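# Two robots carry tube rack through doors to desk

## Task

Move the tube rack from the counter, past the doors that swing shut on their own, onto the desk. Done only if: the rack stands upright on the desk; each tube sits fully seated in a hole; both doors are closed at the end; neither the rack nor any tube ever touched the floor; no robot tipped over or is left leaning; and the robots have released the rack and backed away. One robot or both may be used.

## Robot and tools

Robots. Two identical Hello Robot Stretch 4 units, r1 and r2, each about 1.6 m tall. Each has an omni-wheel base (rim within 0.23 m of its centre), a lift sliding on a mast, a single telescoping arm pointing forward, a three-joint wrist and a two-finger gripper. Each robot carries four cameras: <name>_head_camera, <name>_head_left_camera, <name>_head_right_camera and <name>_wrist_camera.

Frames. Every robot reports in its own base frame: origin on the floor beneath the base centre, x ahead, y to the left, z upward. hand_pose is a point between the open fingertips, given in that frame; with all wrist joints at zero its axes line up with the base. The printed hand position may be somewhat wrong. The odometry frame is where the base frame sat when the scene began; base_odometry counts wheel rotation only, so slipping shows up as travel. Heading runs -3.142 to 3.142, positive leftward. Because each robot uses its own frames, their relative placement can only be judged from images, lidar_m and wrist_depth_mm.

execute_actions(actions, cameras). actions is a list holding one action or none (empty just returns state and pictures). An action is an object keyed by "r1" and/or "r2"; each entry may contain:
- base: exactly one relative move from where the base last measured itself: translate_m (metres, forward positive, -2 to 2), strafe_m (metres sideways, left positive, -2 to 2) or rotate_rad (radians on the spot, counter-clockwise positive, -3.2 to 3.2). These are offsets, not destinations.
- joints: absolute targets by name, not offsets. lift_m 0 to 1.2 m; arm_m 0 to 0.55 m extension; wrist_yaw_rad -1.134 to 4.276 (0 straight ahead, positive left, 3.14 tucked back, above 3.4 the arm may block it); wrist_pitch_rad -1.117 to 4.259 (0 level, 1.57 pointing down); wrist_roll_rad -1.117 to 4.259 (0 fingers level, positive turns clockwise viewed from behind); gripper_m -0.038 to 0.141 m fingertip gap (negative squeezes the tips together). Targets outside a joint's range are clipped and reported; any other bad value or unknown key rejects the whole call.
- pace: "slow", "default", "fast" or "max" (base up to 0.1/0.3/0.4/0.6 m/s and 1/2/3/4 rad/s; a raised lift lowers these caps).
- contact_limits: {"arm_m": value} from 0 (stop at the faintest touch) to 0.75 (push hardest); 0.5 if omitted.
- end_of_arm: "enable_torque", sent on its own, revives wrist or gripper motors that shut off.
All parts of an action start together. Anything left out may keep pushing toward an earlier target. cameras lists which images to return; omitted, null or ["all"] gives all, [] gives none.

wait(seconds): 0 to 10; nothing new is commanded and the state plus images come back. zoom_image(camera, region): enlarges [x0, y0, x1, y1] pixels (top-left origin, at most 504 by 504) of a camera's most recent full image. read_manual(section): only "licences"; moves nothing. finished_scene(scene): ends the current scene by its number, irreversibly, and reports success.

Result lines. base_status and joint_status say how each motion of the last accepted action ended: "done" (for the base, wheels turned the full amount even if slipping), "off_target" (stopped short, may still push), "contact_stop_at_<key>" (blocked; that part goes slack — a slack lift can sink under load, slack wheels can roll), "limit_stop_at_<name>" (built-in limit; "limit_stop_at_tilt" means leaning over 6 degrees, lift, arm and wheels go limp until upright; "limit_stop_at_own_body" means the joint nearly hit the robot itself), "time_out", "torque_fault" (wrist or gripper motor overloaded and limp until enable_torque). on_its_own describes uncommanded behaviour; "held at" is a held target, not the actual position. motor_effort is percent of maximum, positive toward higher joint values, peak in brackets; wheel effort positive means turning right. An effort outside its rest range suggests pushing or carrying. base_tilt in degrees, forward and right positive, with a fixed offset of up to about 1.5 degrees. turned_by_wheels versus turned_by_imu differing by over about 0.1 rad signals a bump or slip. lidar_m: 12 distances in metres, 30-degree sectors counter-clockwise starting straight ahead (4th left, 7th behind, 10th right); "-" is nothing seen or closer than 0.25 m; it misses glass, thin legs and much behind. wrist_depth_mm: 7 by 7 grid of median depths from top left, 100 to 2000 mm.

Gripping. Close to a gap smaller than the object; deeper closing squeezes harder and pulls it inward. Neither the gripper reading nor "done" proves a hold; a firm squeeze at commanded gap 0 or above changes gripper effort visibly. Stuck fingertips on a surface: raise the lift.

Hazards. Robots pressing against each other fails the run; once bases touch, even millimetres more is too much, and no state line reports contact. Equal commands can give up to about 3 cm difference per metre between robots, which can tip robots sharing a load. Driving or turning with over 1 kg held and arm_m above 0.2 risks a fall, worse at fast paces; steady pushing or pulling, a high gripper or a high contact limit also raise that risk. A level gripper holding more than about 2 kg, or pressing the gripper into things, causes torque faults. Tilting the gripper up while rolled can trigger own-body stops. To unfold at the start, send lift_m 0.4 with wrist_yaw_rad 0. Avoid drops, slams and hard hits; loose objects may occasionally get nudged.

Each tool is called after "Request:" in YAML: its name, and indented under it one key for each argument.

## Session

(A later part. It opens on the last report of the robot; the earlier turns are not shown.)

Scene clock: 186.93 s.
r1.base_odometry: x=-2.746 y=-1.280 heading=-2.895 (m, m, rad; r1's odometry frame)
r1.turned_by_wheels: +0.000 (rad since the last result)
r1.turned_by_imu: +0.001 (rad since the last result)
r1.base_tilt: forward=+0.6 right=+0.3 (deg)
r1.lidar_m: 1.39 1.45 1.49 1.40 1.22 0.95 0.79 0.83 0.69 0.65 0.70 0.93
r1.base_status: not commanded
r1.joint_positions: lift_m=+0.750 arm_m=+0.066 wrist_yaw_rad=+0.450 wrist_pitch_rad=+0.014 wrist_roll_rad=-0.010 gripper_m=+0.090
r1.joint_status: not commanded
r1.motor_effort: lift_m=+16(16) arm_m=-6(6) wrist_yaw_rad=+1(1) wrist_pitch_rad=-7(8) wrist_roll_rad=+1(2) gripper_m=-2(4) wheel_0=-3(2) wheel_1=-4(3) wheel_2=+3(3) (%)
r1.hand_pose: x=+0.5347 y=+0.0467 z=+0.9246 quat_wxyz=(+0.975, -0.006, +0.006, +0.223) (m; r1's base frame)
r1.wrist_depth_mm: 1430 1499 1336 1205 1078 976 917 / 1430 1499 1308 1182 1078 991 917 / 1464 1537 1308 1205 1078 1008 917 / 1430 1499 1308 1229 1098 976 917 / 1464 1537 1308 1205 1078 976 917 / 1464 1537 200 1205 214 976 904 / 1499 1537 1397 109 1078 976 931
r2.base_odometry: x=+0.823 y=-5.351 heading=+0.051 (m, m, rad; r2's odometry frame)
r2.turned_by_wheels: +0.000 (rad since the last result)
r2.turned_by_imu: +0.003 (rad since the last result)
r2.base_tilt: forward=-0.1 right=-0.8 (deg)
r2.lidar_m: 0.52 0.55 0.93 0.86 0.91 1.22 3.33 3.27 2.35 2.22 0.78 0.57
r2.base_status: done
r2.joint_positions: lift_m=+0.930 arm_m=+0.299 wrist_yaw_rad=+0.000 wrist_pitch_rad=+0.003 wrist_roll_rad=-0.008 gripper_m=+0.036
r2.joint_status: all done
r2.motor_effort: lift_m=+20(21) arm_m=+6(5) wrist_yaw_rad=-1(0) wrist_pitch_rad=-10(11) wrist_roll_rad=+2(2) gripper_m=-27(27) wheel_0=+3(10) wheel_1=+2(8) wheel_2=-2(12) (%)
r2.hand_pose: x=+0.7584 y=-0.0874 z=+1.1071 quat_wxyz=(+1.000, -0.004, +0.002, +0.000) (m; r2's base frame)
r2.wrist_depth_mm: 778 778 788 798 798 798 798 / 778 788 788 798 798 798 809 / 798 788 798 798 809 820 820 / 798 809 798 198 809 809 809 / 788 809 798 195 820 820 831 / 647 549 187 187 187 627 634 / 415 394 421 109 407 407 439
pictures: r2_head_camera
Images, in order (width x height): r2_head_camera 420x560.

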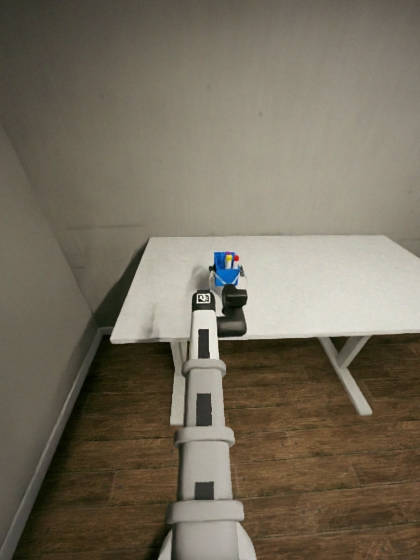

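Request:
execute_actions:
  actions:
    - {"r2":{"joints":{"lift_m":0.837},"pace":"slow"}}
  cameras: []

Request:
execute_actions:
  actions:
    - {"r2":{"joints":{"gripper_m":0.14}}}
  cameras: []

Request:
execute_actions:
  actions:
    - {"r2":{"base":{"translate_m":-0.3},"joints":{"arm_m":0.01}}}
  cameras: ["r2_wrist_camera","r2_head_camera","r1_head_left_camera"]

Scene clock: 190.53 s.
r1.base_odometry: x=-2.746 y=-1.280 heading=-2.895 (m, m, rad; r1's odometry frame)
r1.turned_by_wheels: +0.000 (rad since the last result)
r1.turned_by_imu: +0.001 (rad since the last result)
r1.base_tilt: forward=+0.5 right=+0.3 (deg)
r1.lidar_m: 1.39 1.44 1.49 1.40 1.20 0.95 0.79 0.81 0.70 0.66 0.69 0.93
r1.base_status: not commanded
r1.joint_positions: lift_m=+0.750 arm_m=+0.066 wrist_yaw_rad=+0.450 wrist_pitch_rad=+0.014 wrist_roll_rad=-0.010 gripper_m=+0.090
r1.joint_status: not commanded
r1.motor_effort: lift_m=+16(16) arm_m=-6(6) wrist_yaw_rad=+2(1) wrist_pitch_rad=-8(10) wrist_roll_rad=+0(2) gripper_m=-2(2) wheel_0=-2(2) wheel_1=-4(3) wheel_2=+3(3) (%)
r1.hand_pose: x=+0.5347 y=+0.0467 z=+0.9246 quat_wxyz=(+0.975, -0.006, +0.006, +0.223) (m; r1's base frame)
r1.wrist_depth_mm: 1464 1499 1308 1205 1078 991 917 / 1430 1499 1308 1205 1078 991 917 / 1464 1537 1336 1205 1078 991 904 / 1430 1537 1308 1205 1078 991 917 / 1464 1499 1308 1182 1098 991 917 / 1464 1537 200 1182 214 960 917 / 1499 1576 1366 109 1060 991 917
r2.base_odometry: x=+0.823 y=-5.351 heading=+0.051 (m, m, rad; r2's odometry frame)
r2.turned_by_wheels: +0.000 (rad since the last result)
r2.turned_by_imu: +0.001 (rad since the last result)
r2.base_tilt: forward=-0.1 right=-0.8 (deg)
r2.lidar_m: 0.52 0.57 0.92 0.87 0.89 1.22 3.32 3.27 2.33 2.22 0.79 0.56
r2.base_status: not commanded
r2.joint_positions: lift_m=+0.837 arm_m=+0.299 wrist_yaw_rad=+0.000 wrist_pitch_rad=+0.001 wrist_roll_rad=-0.008 gripper_m=+0.036
r2.joint_status: all done
r2.motor_effort: lift_m=+14(17) arm_m=+6(6) wrist_yaw_rad=-2(2) wrist_pitch_rad=-3(9) wrist_roll_rad=+1(2) gripper_m=-28(25) wheel_0=+2(3) wheel_1=+2(3) wheel_2=-2(2) (%)
r2.hand_pose: x=+0.7584 y=-0.0874 z=+1.0152 quat_wxyz=(+1.000, -0.004, +0.000, +0.000) (m; r2's base frame)
r2.wrist_depth_mm: 778 778 778 788 798 798 798 / 788 788 788 798 809 809 798 / 778 788 788 809 798 798 831 / 798 809 798 196 820 820 820 / 585 597 539 195 554 661 683 / 336 312 187 188 187 359 364 / 236 225 239 109 232 234 248
pictures: none
No camera images: the call's "cameras" was empty. Leave "cameras" out to get every camera's image.

Scene clock: 192.57 s.
r1.base_odometry: x=-2.746 y=-1.280 heading=-2.895 (m, m, rad; r1's odometry frame)
r1.turned_by_wheels: +0.000 (rad since the last result)
r1.turned_by_imu: +0.000 (rad since the last result)
r1.base_tilt: forward=+0.3 right=+0.2 (deg)
r1.lidar_m: 1.36 1.44 1.48 1.40 1.21 0.95 0.82 0.83 0.71 0.66 0.68 0.91
r1.base_status: not commanded
r1.joint_positions: lift_m=+0.750 arm_m=+0.066 wrist_yaw_rad=+0.450 wrist_pitch_rad=+0.014 wrist_roll_rad=-0.010 gripper_m=+0.090
r1.joint_status: not commanded
r1.motor_effort: lift_m=+16(16) arm_m=-6(6) wrist_yaw_rad=+1(1) wrist_pitch_rad=-9(8) wrist_roll_rad=+0(2) gripper_m=-3(3) wheel_0=-2(2) wheel_1=-4(4) wheel_2=+3(3) (%)
r1.hand_pose: x=+0.5347 y=+0.0467 z=+0.9246 quat_wxyz=(+0.975, -0.006, +0.006, +0.223) (m; r1's base frame)
r1.wrist_depth_mm: 1430 1537 1336 1205 1078 991 917 / 1430 1499 1308 1205 1098 1008 917 / 1464 1499 1308 1205 1098 1008 917 / 1464 1537 1308 1205 1098 976 917 / 1430 1499 1281 1205 1098 976 931 / 1464 1537 200 1205 214 976 917 / 1499 1576 1366 109 1060 960 931
r2.base_odometry: x=+0.823 y=-5.351 heading=+0.051 (m, m, rad; r2's odometry frame)
r2.turned_by_wheels: +0.000 (rad since the last result)
r2.turned_by_imu: +0.001 (rad since the last result)
r2.base_tilt: forward=-0.1 right=-0.8 (deg)
r2.lidar_m: 0.54 0.56 0.90 0.86 0.90 1.22 3.33 3.28 2.35 2.24 0.79 0.57
r2.base_status: not commanded
r2.joint_positions: lift_m=+0.837 arm_m=+0.299 wrist_yaw_rad=+0.000 wrist_pitch_rad=+0.002 wrist_roll_rad=-0.008 gripper_m=+0.140
r2.joint_status: all done
r2.motor_effort: lift_m=+15(15) arm_m=+5(6) wrist_yaw_rad=-3(3) wrist_pitch_rad=-9(6) wrist_roll_rad=+2(2) gripper_m=+0(29) wheel_0=+3(3) wheel_1=+3(2) wheel_2=-2(2) (%)
r2.hand_pose: x=+0.7584 y=-0.0874 z=+1.0148 quat_wxyz=(+1.000, -0.004, +0.001, +0.000) (m; r2's base frame)
r2.wrist_depth_mm: 788 798 778 798 788 798 798 / 788 788 788 798 809 809 809 / 798 788 788 798 809 798 809 / 788 798 798 809 217 820 809 / 580 585 597 250 216 554 661 / 329 287 291 231 203 304 357 / 232 235 238 109 216 244 246
pictures: none
No camera images: the call's "cameras" was empty. Leave "cameras" out to get every camera's image.

Scene clock: 195.03 s.
r1.base_odometry: x=-2.746 y=-1.280 heading=-2.895 (m, m, rad; r1's odometry frame)
r1.turned_by_wheels: +0.000 (rad since the last result)
r1.turned_by_imu: +0.000 (rad since the last result)
r1.base_tilt: forward=+0.5 right=+0.3 (deg)
r1.lidar_m: 1.39 1.42 1.48 1.40 1.19 0.96 0.82 0.83 0.70 0.66 0.68 0.93
r1.base_status: not commanded
r1.joint_positions: lift_m=+0.750 arm_m=+0.066 wrist_yaw_rad=+0.450 wrist_pitch_rad=+0.014 wrist_roll_rad=-0.010 gripper_m=+0.090
r1.joint_status: not commanded
r1.motor_effort: lift_m=+16(16) arm_m=-6(6) wrist_yaw_rad=+1(2) wrist_pitch_rad=-7(8) wrist_roll_rad=+0(1) gripper_m=+1(1) wheel_0=-2(2) wheel_1=-3(4) wheel_2=+3(3) (%)
r1.hand_pose: x=+0.5347 y=+0.0467 z=+0.9246 quat_wxyz=(+0.975, -0.006, +0.006, +0.223) (m; r1's base frame)
r1.wrist_depth_mm: 1430 1499 1308 1205 1098 991 904 / 1430 1499 1308 1182 1078 991 917 / 1464 1537 1336 1205 1098 1008 904 / 1430 1499 1336 1205 1078 991 917 / 1464 1499 1308 1182 1098 976 917 / 1464 1537 200 1182 214 976 917 / 1499 1537 1366 109 1060 976 931
r2.base_odometry: x=+0.524 y=-5.366 heading=+0.051 (m, m, rad; r2's odometry frame)
r2.turned_by_wheels: +0.000 (rad since the last result)
r2.turned_by_imu: +0.000 (rad since the last result)
r2.base_tilt: forward=-0.1 right=-0.8 (deg)
r2.lidar_m: 0.50 0.88 0.90 0.86 0.91 1.31 3.15 3.22 2.35 2.22 1.24 0.48
r2.base_status: done
r2.joint_positions: lift_m=+0.837 arm_m=+0.011 wrist_yaw_rad=+0.000 wrist_pitch_rad=+0.003 wrist_roll_rad=-0.007 gripper_m=+0.140
r2.joint_status: all done
r2.motor_effort: lift_m=+16(15) arm_m=-6(8) wrist_yaw_rad=-1(3) wrist_pitch_rad=-9(11) wrist_roll_rad=+2(2) gripper_m=+0(0) wheel_0=-4(13) wheel_1=-2(7) wheel_2=+1(13) (%)
r2.hand_pose: x=+0.4704 y=-0.0875 z=+1.0144 quat_wxyz=(+1.000, -0.004, +0.002, +0.000) (m; r2's base frame)
r2.wrist_depth_mm: 1336 1366 1336 1366 1366 1366 1397 / 1336 1336 1336 1366 1366 1366 1366 / 1366 1366 1397 1366 1366 1430 1397 / 1366 1366 1366 1336 216 1397 1430 / 1366 615 707 262 214 647 798 / 1397 1366 960 231 204 1430 1430 / 1397 1397 960 109 216 1397 1464
pictures: r1_head_left_camera, r2_head_camera, r2_wrist_camera
camera_calibration (this result's frames):
r2_wrist_camera: T_world_to_cam=[[-0.0052788, -0.99985, 0.016507, -0.105232], [-0.027856, -0.0163537, -0.999478, 1.07701], [0.999598, -0.00573587, -0.0277655, -0.216312], [0, 0, 0, 1]] pos_world=[0.24567, -0.0888433, 1.07218]
Images, in order (width x height): r1_head_left_camera 420x672, r2_head_camera 420x560, r2_wrist_camera 616x392.

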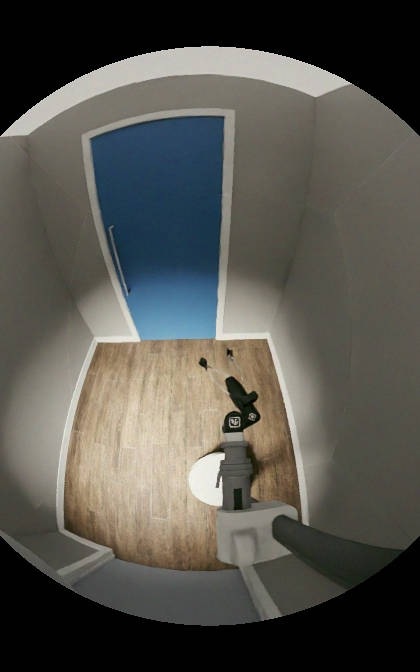

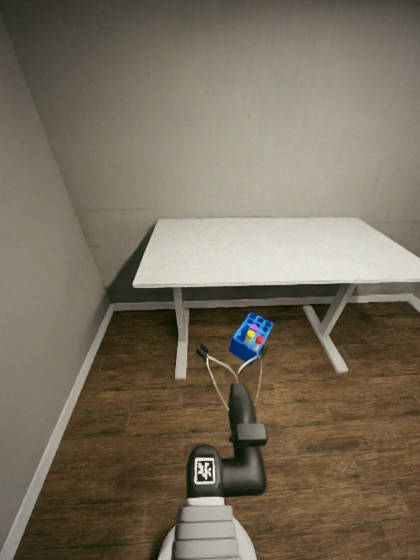

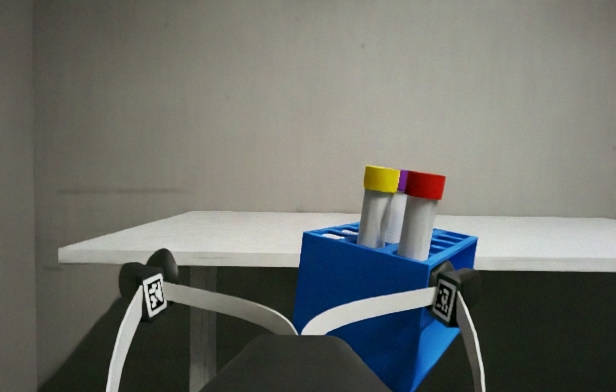

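Request:
execute_actions:
  actions:
    - {"r2":{"base":{"translate_m":0.3},"joints":{"arm_m":0.35,"lift_m":0.89},"pace":"slow"}}
  cameras: ["r2_wrist_camera","r2_head_camera"]

Scene clock: 201.20 s.
r1.base_odometry: x=-2.746 y=-1.280 heading=-2.895 (m, m, rad; r1's odometry frame)
r1.turned_by_wheels: +0.000 (rad since the last result)
r1.turned_by_imu: +0.001 (rad since the last result)
r1.base_tilt: forward=+0.4 right=+0.4 (deg)
r1.lidar_m: 1.40 1.46 1.48 1.40 1.18 0.96 0.83 0.82 0.71 0.66 0.68 0.91
r1.base_status: not commanded
r1.joint_positions: lift_m=+0.750 arm_m=+0.066 wrist_yaw_rad=+0.450 wrist_pitch_rad=+0.014 wrist_roll_rad=-0.010 gripper_m=+0.090
r1.joint_status: not commanded
r1.motor_effort: lift_m=+16(16) arm_m=-6(6) wrist_yaw_rad=+2(2) wrist_pitch_rad=-6(8) wrist_roll_rad=+0(2) gripper_m=-1(3) wheel_0=-2(2) wheel_1=-4(4) wheel_2=+3(3) (%)
r1.hand_pose: x=+0.5347 y=+0.0467 z=+0.9246 quat_wxyz=(+0.975, -0.006, +0.006, +0.223) (m; r1's base frame)
r1.wrist_depth_mm: 1430 1499 1336 1182 1078 991 917 / 1430 1499 1308 1182 1078 991 917 / 1430 1499 1336 1182 1078 1008 917 / 1430 1537 1308 1182 1078 991 917 / 1464 1537 1308 1205 1098 976 917 / 1464 1537 200 1205 214 960 917 / 1499 1499 1366 109 1078 976 917
r2.base_odometry: x=+0.823 y=-5.351 heading=+0.051 (m, m, rad; r2's odometry frame)
r2.turned_by_wheels: +0.000 (rad since the last result)
r2.turned_by_imu: +0.002 (rad since the last result)
r2.base_tilt: forward=-0.1 right=-0.9 (deg)
r2.lidar_m: 0.53 0.56 0.91 0.86 0.90 1.21 3.32 3.27 2.33 2.23 0.80 0.54
r2.base_status: done
r2.joint_positions: lift_m=+0.890 arm_m=+0.349 wrist_yaw_rad=+0.000 wrist_pitch_rad=+0.003 wrist_roll_rad=-0.007 gripper_m=+0.140
r2.joint_status: all done
r2.motor_effort: lift_m=+20(21) arm_m=+6(5) wrist_yaw_rad=-1(1) wrist_pitch_rad=-9(9) wrist_roll_rad=+2(2) gripper_m=-1(2) wheel_0=+4(9) wheel_1=+4(7) wheel_2=-5(9) (%)
r2.hand_pose: x=+0.8083 y=-0.0874 z=+1.0670 quat_wxyz=(+1.000, -0.004, +0.002, +0.000) (m; r2's base frame)
r2.wrist_depth_mm: 723 732 741 741 741 750 759 / 741 732 750 741 759 759 759 / 750 741 750 750 759 768 759 / 759 759 759 750 217 759 778 / 759 750 768 260 215 768 778 / 477 410 418 230 203 433 512 / 332 336 342 109 216 340 355
pictures: r2_head_camera, r2_wrist_camera
camera_calibration (this result's frames):
r2_wrist_camera: T_world_to_cam=[[-0.00525378, -0.99985, 0.0164889, -0.10431], [-0.0278164, -0.0163367, -0.99948, 1.13899], [0.999599, -0.00570971, -0.0277265, -0.552673], [0, 0, 0, 1]] pos_world=[0.583586, -0.0888426, 1.12479]
Images, in order (width x height): r2_head_camera 420x560, r2_wrist_camera 616x392.

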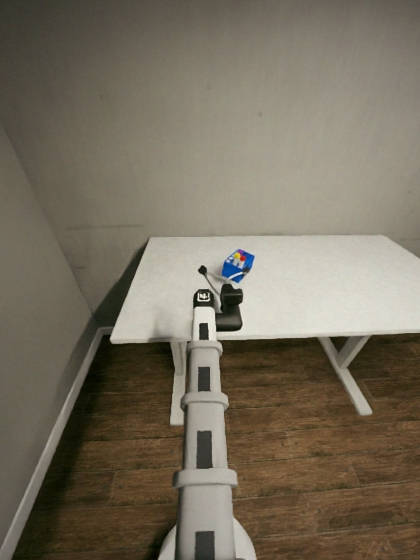

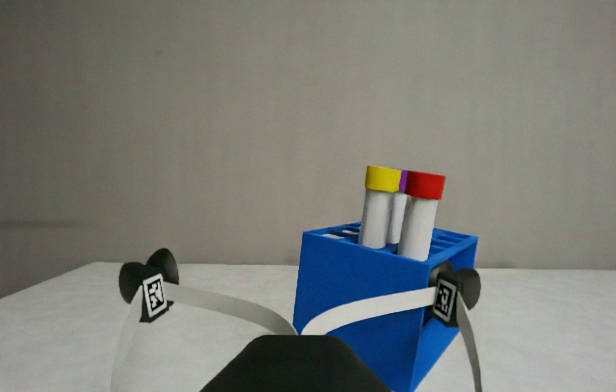

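Set down, pressing lightly to pop the pad out, then strafe right.

Request:
execute_actions:
  actions:
    - {"r2":{"joints":{"lift_m":0.83},"pace":"slow"}}
  cameras: ["r2_wrist_camera"]

Request:
execute_actions:
  actions:
    - {"r2":{"base":{"strafe_m":-0.03},"pace":"slow"}}
  cameras: ["r2_wrist_camera"]

Scene clock: 209.60 s.
r1.base_odometry: x=-2.746 y=-1.280 heading=-2.895 (m, m, rad; r1's odometry frame)
r1.turned_by_wheels: +0.000 (rad since the last result)
r1.turned_by_imu: +0.001 (rad since the last result)
r1.base_tilt: forward=+0.5 right=+0.2 (deg)
r1.lidar_m: 1.40 1.45 1.48 1.39 1.20 0.95 0.82 0.81 0.70 0.66 0.68 0.94
r1.base_status: not commanded
r1.joint_positions: lift_m=+0.750 arm_m=+0.066 wrist_yaw_rad=+0.450 wrist_pitch_rad=+0.014 wrist_roll_rad=-0.010 gripper_m=+0.090
r1.joint_status: not commanded
r1.motor_effort: lift_m=+16(16) arm_m=-6(6) wrist_yaw_rad=+3(1) wrist_pitch_rad=-8(7) wrist_roll_rad=+1(1) gripper_m=+0(1) wheel_0=-2(2) wheel_1=-3(3) wheel_2=+3(3) (%)
r1.hand_pose: x=+0.5347 y=+0.0467 z=+0.9246 quat_wxyz=(+0.975, -0.006, +0.006, +0.223) (m; r1's base frame)
r1.wrist_depth_mm: 1430 1499 1336 1205 1060 991 917 / 1430 1499 1308 1205 1078 991 917 / 1430 1537 1308 1205 1098 1008 917 / 1464 1537 1308 1182 1078 976 904 / 1464 1537 1308 1205 1098 976 917 / 1464 1499 200 1182 214 976 917 / 1464 1537 1366 109 1078 976 931
r2.base_odometry: x=+0.823 y=-5.351 heading=+0.051 (m, m, rad; r2's odometry frame)
r2.turned_by_wheels: +0.000 (rad since the last result)
r2.turned_by_imu: +0.001 (rad since the last result)
r2.base_tilt: forward=-0.1 right=-0.8 (deg)
r2.lidar_m: 0.53 0.55 0.91 0.86 0.91 1.23 3.33 3.27 2.34 2.21 0.78 0.56
r2.base_status: not commanded
r2.joint_positions: lift_m=+0.830 arm_m=+0.349 wrist_yaw_rad=-0.001 wrist_pitch_rad=-0.004 wrist_roll_rad=-0.009 gripper_m=+0.140
r2.joint_status: all done
r2.motor_effort: lift_m=+13(21) arm_m=+6(6) wrist_yaw_rad=+0(0) wrist_pitch_rad=+12(10) wrist_roll_rad=+6(6) gripper_m=+0(1) wheel_0=+4(4) wheel_1=+3(3) wheel_2=-5(5) (%)
r2.hand_pose: x=+0.8083 y=-0.0876 z=+1.0098 quat_wxyz=(+1.000, -0.005, -0.002, +0.000) (m; r2's base frame)
r2.wrist_depth_mm: 732 732 741 750 759 750 759 / 750 750 750 759 768 768 768 / 732 750 750 750 768 768 768 / 750 741 750 759 217 759 778 / 585 580 609 241 211 574 683 / 329 283 290 230 203 300 362 / 228 230 236 109 213 241 244
pictures: r2_wrist_camera
camera_calibration (this result's frames):
r2_wrist_camera: T_world_to_cam=[[-0.00592624, -0.999819, 0.0181005, -0.104604], [-0.0203598, -0.0179764, -0.999631, 1.07578], [0.999775, -0.00629257, -0.0202495, -0.561959], [0, 0, 0, 1]] pos_world=[0.583116, -0.0887828, 1.06589]
Images, in order (width x height): r2_wrist_camera 616x392.

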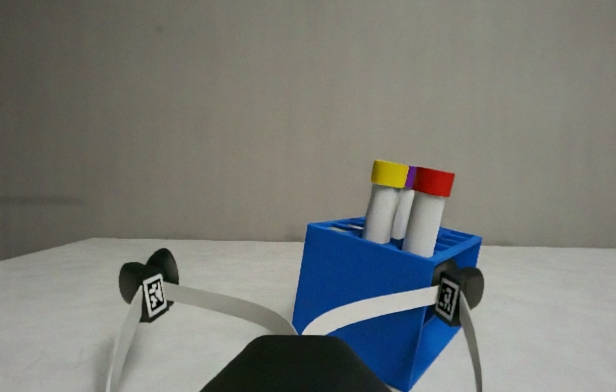

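Scene clock: 210.90 s.
r1.base_odometry: x=-2.746 y=-1.280 heading=-2.895 (m, m, rad; r1's odometry frame)
r1.turned_by_wheels: +0.000 (rad since the last result)
r1.turned_by_imu: +0.000 (rad since the last result)
r1.base_tilt: forward=+0.5 right=+0.2 (deg)
r1.lidar_m: 1.38 1.45 1.47 1.39 1.20 0.94 0.82 0.84 0.70 0.65 0.70 0.93
r1.base_status: not commanded
r1.joint_positions: lift_m=+0.750 arm_m=+0.066 wrist_yaw_rad=+0.450 wrist_pitch_rad=+0.014 wrist_roll_rad=-0.010 gripper_m=+0.090
r1.joint_status: not commanded
r1.motor_effort: lift_m=+16(16) arm_m=-6(6) wrist_yaw_rad=+1(3) wrist_pitch_rad=-6(8) wrist_roll_rad=-1(3) gripper_m=+2(1) wheel_0=-2(2) wheel_1=-3(4) wheel_2=+3(3) (%)
r1.hand_pose: x=+0.5347 y=+0.0467 z=+0.9246 quat_wxyz=(+0.975, -0.006, +0.006, +0.223) (m; r1's base frame)
r1.wrist_depth_mm: 1430 1537 1308 1182 1078 991 917 / 1397 1499 1308 1205 1078 1008 904 / 1464 1499 1308 1205 1078 1008 904 / 1430 1499 1308 1205 1098 991 917 / 1464 1537 1308 1229 1098 991 931 / 1464 1537 200 1182 214 960 917 / 1464 1537 1366 109 1060 976 931
r2.base_odometry: x=+0.825 y=-5.380 heading=+0.051 (m, m, rad; r2's odometry frame)
r2.turned_by_wheels: +0.000 (rad since the last result)
r2.turned_by_imu: +0.001 (rad since the last result)
r2.base_tilt: forward=-0.2 right=-0.8 (deg)
r2.lidar_m: 0.54 0.55 0.93 0.90 0.90 1.25 3.46 3.23 2.32 2.20 0.80 0.57
r2.base_status: done
r2.joint_positions: lift_m=+0.830 arm_m=+0.349 wrist_yaw_rad=+0.001 wrist_pitch_rad=-0.004 wrist_roll_rad=-0.009 gripper_m=+0.140
r2.joint_status: not commanded
r2.motor_effort: lift_m=+13(13) arm_m=+6(6) wrist_yaw_rad=-3(3) wrist_pitch_rad=+10(12) wrist_roll_rad=+6(6) gripper_m=+0(1) wheel_0=+5(4) wheel_1=-4(8) wheel_2=+0(4) (%)
r2.hand_pose: x=+0.8084 y=-0.0872 z=+1.0096 quat_wxyz=(+1.000, -0.005, -0.002, +0.000) (m; r2's base frame)
r2.wrist_depth_mm: 732 732 741 750 750 759 768 / 741 750 741 750 750 759 768 / 750 750 759 759 759 750 759 / 750 750 759 759 215 778 778 / 574 585 597 234 209 569 683 / 325 281 287 229 204 324 359 / 227 217 234 109 212 226 242
pictures: r2_wrist_camera
camera_calibration (this result's frames):
r2_wrist_camera: T_world_to_cam=[[-0.00460799, -0.999827, 0.0180134, -0.105202], [-0.0208332, -0.0179137, -0.999622, 1.07601], [0.999772, -0.00498153, -0.020747, -0.561462], [0, 0, 0, 1]] pos_world=[0.583266, -0.088705, 1.06585]
Images, in order (width x height): r2_wrist_camera 616x392.

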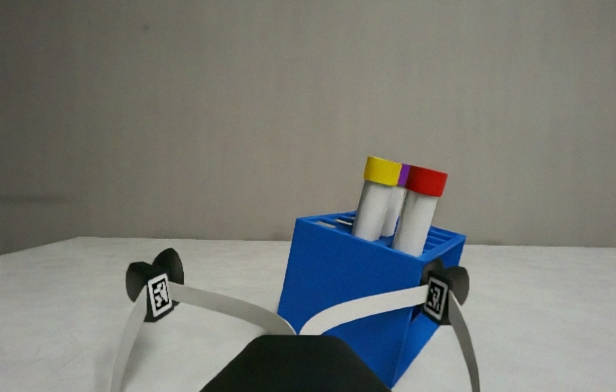

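Request:
execute_actions:
  actions:
    - {"r2":{"base":{"strafe_m":0.05},"joints":{"lift_m":0.836},"pace":"slow"}}
  cameras: ["r2_wrist_camera","r2_head_camera"]

Request:
zoom_image:
  camera: "r2_head_camera"
  region: [185,240,285,320]

Scene clock: 214.17 s.
r1.base_odometry: x=-2.746 y=-1.280 heading=-2.895 (m, m, rad; r1's odometry frame)
r1.turned_by_wheels: +0.000 (rad since the last result)
r1.turned_by_imu: +0.000 (rad since the last result)
r1.base_tilt: forward=+0.5 right=+0.3 (deg)
r1.lidar_m: 1.40 1.45 1.50 1.40 1.21 0.95 0.83 0.84 0.71 0.65 0.70 0.93
r1.base_status: not commanded
r1.joint_positions: lift_m=+0.750 arm_m=+0.066 wrist_yaw_rad=+0.450 wrist_pitch_rad=+0.014 wrist_roll_rad=-0.010 gripper_m=+0.090
r1.joint_status: not commanded
r1.motor_effort: lift_m=+16(16) arm_m=-6(6) wrist_yaw_rad=+1(0) wrist_pitch_rad=-9(7) wrist_roll_rad=+1(2) gripper_m=-1(1) wheel_0=-2(2) wheel_1=-4(4) wheel_2=+3(3) (%)
r1.hand_pose: x=+0.5347 y=+0.0467 z=+0.9246 quat_wxyz=(+0.975, -0.006, +0.006, +0.223) (m; r1's base frame)
r1.wrist_depth_mm: 1430 1499 1336 1182 1078 991 917 / 1430 1499 1308 1205 1078 991 917 / 1430 1499 1308 1205 1098 1008 904 / 1464 1499 1308 1205 1098 991 917 / 1464 1537 1308 1205 1098 976 917 / 1464 1499 200 1182 215 976 917 / 1464 1537 1366 109 1060 976 917
r2.base_odometry: x=+0.822 y=-5.331 heading=+0.051 (m, m, rad; r2's odometry frame)
r2.turned_by_wheels: +0.000 (rad since the last result)
r2.turned_by_imu: +0.001 (rad since the last result)
r2.base_tilt: forward=-0.1 right=-0.8 (deg)
r2.lidar_m: 0.53 0.55 0.88 0.85 0.88 1.21 3.24 3.29 2.39 2.24 0.78 0.56
r2.base_status: done
r2.joint_positions: lift_m=+0.836 arm_m=+0.349 wrist_yaw_rad=+0.000 wrist_pitch_rad=+0.001 wrist_roll_rad=-0.008 gripper_m=+0.140
r2.joint_status: all done
r2.motor_effort: lift_m=+20(21) arm_m=+6(6) wrist_yaw_rad=-1(3) wrist_pitch_rad=-2(10) wrist_roll_rad=+4(7) gripper_m=-2(2) wheel_0=-4(12) wheel_1=+4(7) wheel_2=+0(0) (%)
r2.hand_pose: x=+0.8083 y=-0.0874 z=+1.0138 quat_wxyz=(+1.000, -0.004, +0.000, +0.000) (m; r2's base frame)
r2.wrist_depth_mm: 723 741 741 750 750 750 759 / 741 741 750 741 741 750 759 / 741 741 741 750 750 759 768 / 741 759 750 750 216 759 768 / 741 585 603 248 216 559 668 / 330 286 291 231 204 303 359 / 231 233 236 109 216 244 247
pictures: r2_head_camera, r2_wrist_camera
camera_calibration (this result's frames):
r2_wrist_camera: T_world_to_cam=[[-0.00526927, -0.999838, 0.0172369, -0.10417], [-0.0251135, -0.0170994, -0.999538, 1.08366], [0.999671, -0.00569971, -0.0250194, -0.556971], [0, 0, 0, 1]] pos_world=[0.583453, -0.0887974, 1.07102]
Images, in order (width x height): r2_head_camera 420x560, r2_wrist_camera 616x392.

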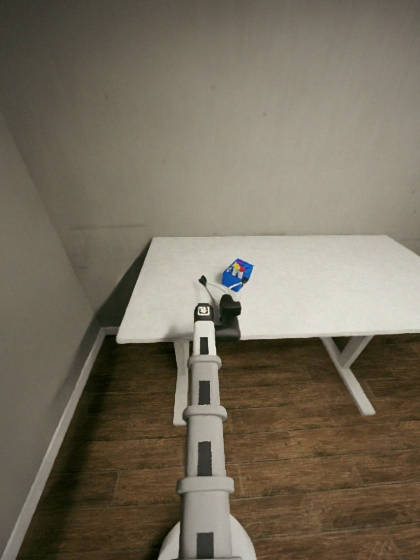

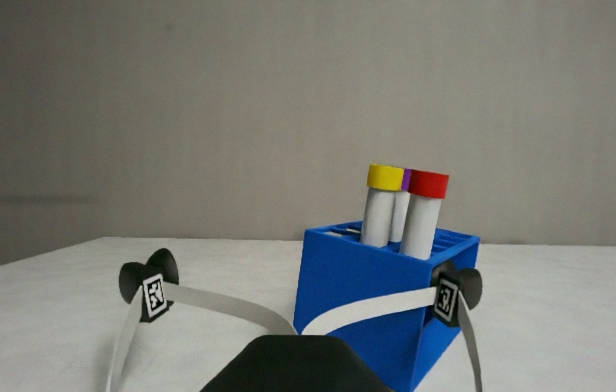

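Region (185, 240, 285, 320) of r2_head_camera's 420x560 image, scaled by 5.040, with more detail than that image has; it fills the top 403 rows of this view, and the rest is white.

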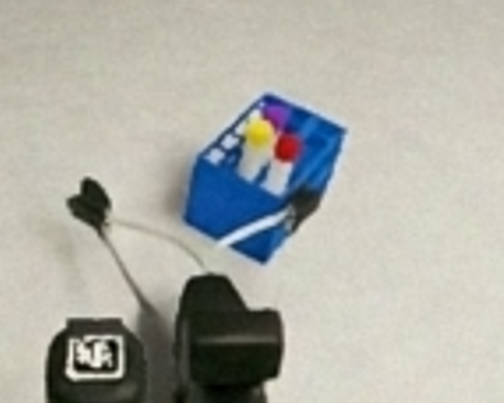

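Request:
execute_actions:
  actions:
    - {"r2":{"joints":{"wrist_roll_rad":-0.2,"lift_m":0.83,"wrist_pitch_rad":0.04},"pace":"slow"}}
  cameras: ["r2_wrist_camera"]

Request:
execute_actions:
  actions:
    - {"r2":{"base":{"strafe_m":-0.025},"pace":"slow"}}
  cameras: ["r2_wrist_camera"]

Scene clock: 216.80 s.
r1.base_odometry: x=-2.746 y=-1.280 heading=-2.895 (m, m, rad; r1's odometry frame)
r1.turned_by_wheels: +0.000 (rad since the last result)
r1.turned_by_imu: +0.000 (rad since the last result)
r1.base_tilt: forward=+0.5 right=+0.3 (deg)
r1.lidar_m: 1.38 1.42 1.48 1.40 1.22 0.93 0.79 0.83 0.71 0.65 0.69 0.93
r1.base_status: not commanded
r1.joint_positions: lift_m=+0.750 arm_m=+0.066 wrist_yaw_rad=+0.450 wrist_pitch_rad=+0.014 wrist_roll_rad=-0.010 gripper_m=+0.090
r1.joint_status: not commanded
r1.motor_effort: lift_m=+16(16) arm_m=-6(6) wrist_yaw_rad=+1(2) wrist_pitch_rad=-7(7) wrist_roll_rad=+0(1) gripper_m=+0(0) wheel_0=-2(2) wheel_1=-4(4) wheel_2=+3(3) (%)
r1.hand_pose: x=+0.5347 y=+0.0467 z=+0.9246 quat_wxyz=(+0.975, -0.006, +0.006, +0.223) (m; r1's base frame)
r1.wrist_depth_mm: 1430 1499 1336 1182 1078 991 917 / 1430 1499 1336 1182 1078 1008 917 / 1430 1537 1336 1205 1098 1008 917 / 1430 1499 1308 1205 1078 991 904 / 1464 1499 1281 1205 1098 991 917 / 1464 1537 200 1205 215 976 917 / 1499 1537 1366 109 1060 976 931
r2.base_odometry: x=+0.822 y=-5.331 heading=+0.051 (m, m, rad; r2's odometry frame)
r2.turned_by_wheels: +0.000 (rad since the last result)
r2.turned_by_imu: +0.001 (rad since the last result)
r2.base_tilt: forward=-0.1 right=-0.8 (deg)
r2.lidar_m: 0.54 0.56 0.91 0.83 0.89 1.21 3.22 3.28 2.34 2.26 0.78 0.58
r2.base_status: not commanded
r2.joint_positions: lift_m=+0.830 arm_m=+0.349 wrist_yaw_rad=+0.001 wrist_pitch_rad=+0.039 wrist_roll_rad=-0.199 gripper_m=+0.140
r2.joint_status: all done
r2.motor_effort: lift_m=+13(19) arm_m=+6(6) wrist_yaw_rad=-3(3) wrist_pitch_rad=+2(25) wrist_roll_rad=-1(6) gripper_m=+1(2) wheel_0=-4(4) wheel_1=+4(4) wheel_2=+0(0) (%)
r2.hand_pose: x=+0.8082 y=-0.0873 z=+0.9972 quat_wxyz=(+0.995, -0.100, +0.020, +0.002) (m; r2's base frame)
r2.wrist_depth_mm: 732 715 732 723 732 732 732 / 741 723 732 741 741 750 750 / 741 750 741 750 741 759 750 / 488 627 759 768 220 750 759 / 297 327 404 238 215 768 778 / 212 211 234 229 204 357 500 / 165 175 195 108 213 257 293
pictures: r2_wrist_camera
camera_calibration (this result's frames):
r2_wrist_camera: T_world_to_cam=[[0.00347553, -0.978357, 0.206896, -0.298024], [-0.0626329, -0.206704, -0.976397, 1.05777], [0.998031, -0.00956498, -0.0619957, -0.519391], [0, 0, 0, 1]] pos_world=[0.585655, -0.0778971, 1.06226]
Images, in order (width x height): r2_wrist_camera 616x392.

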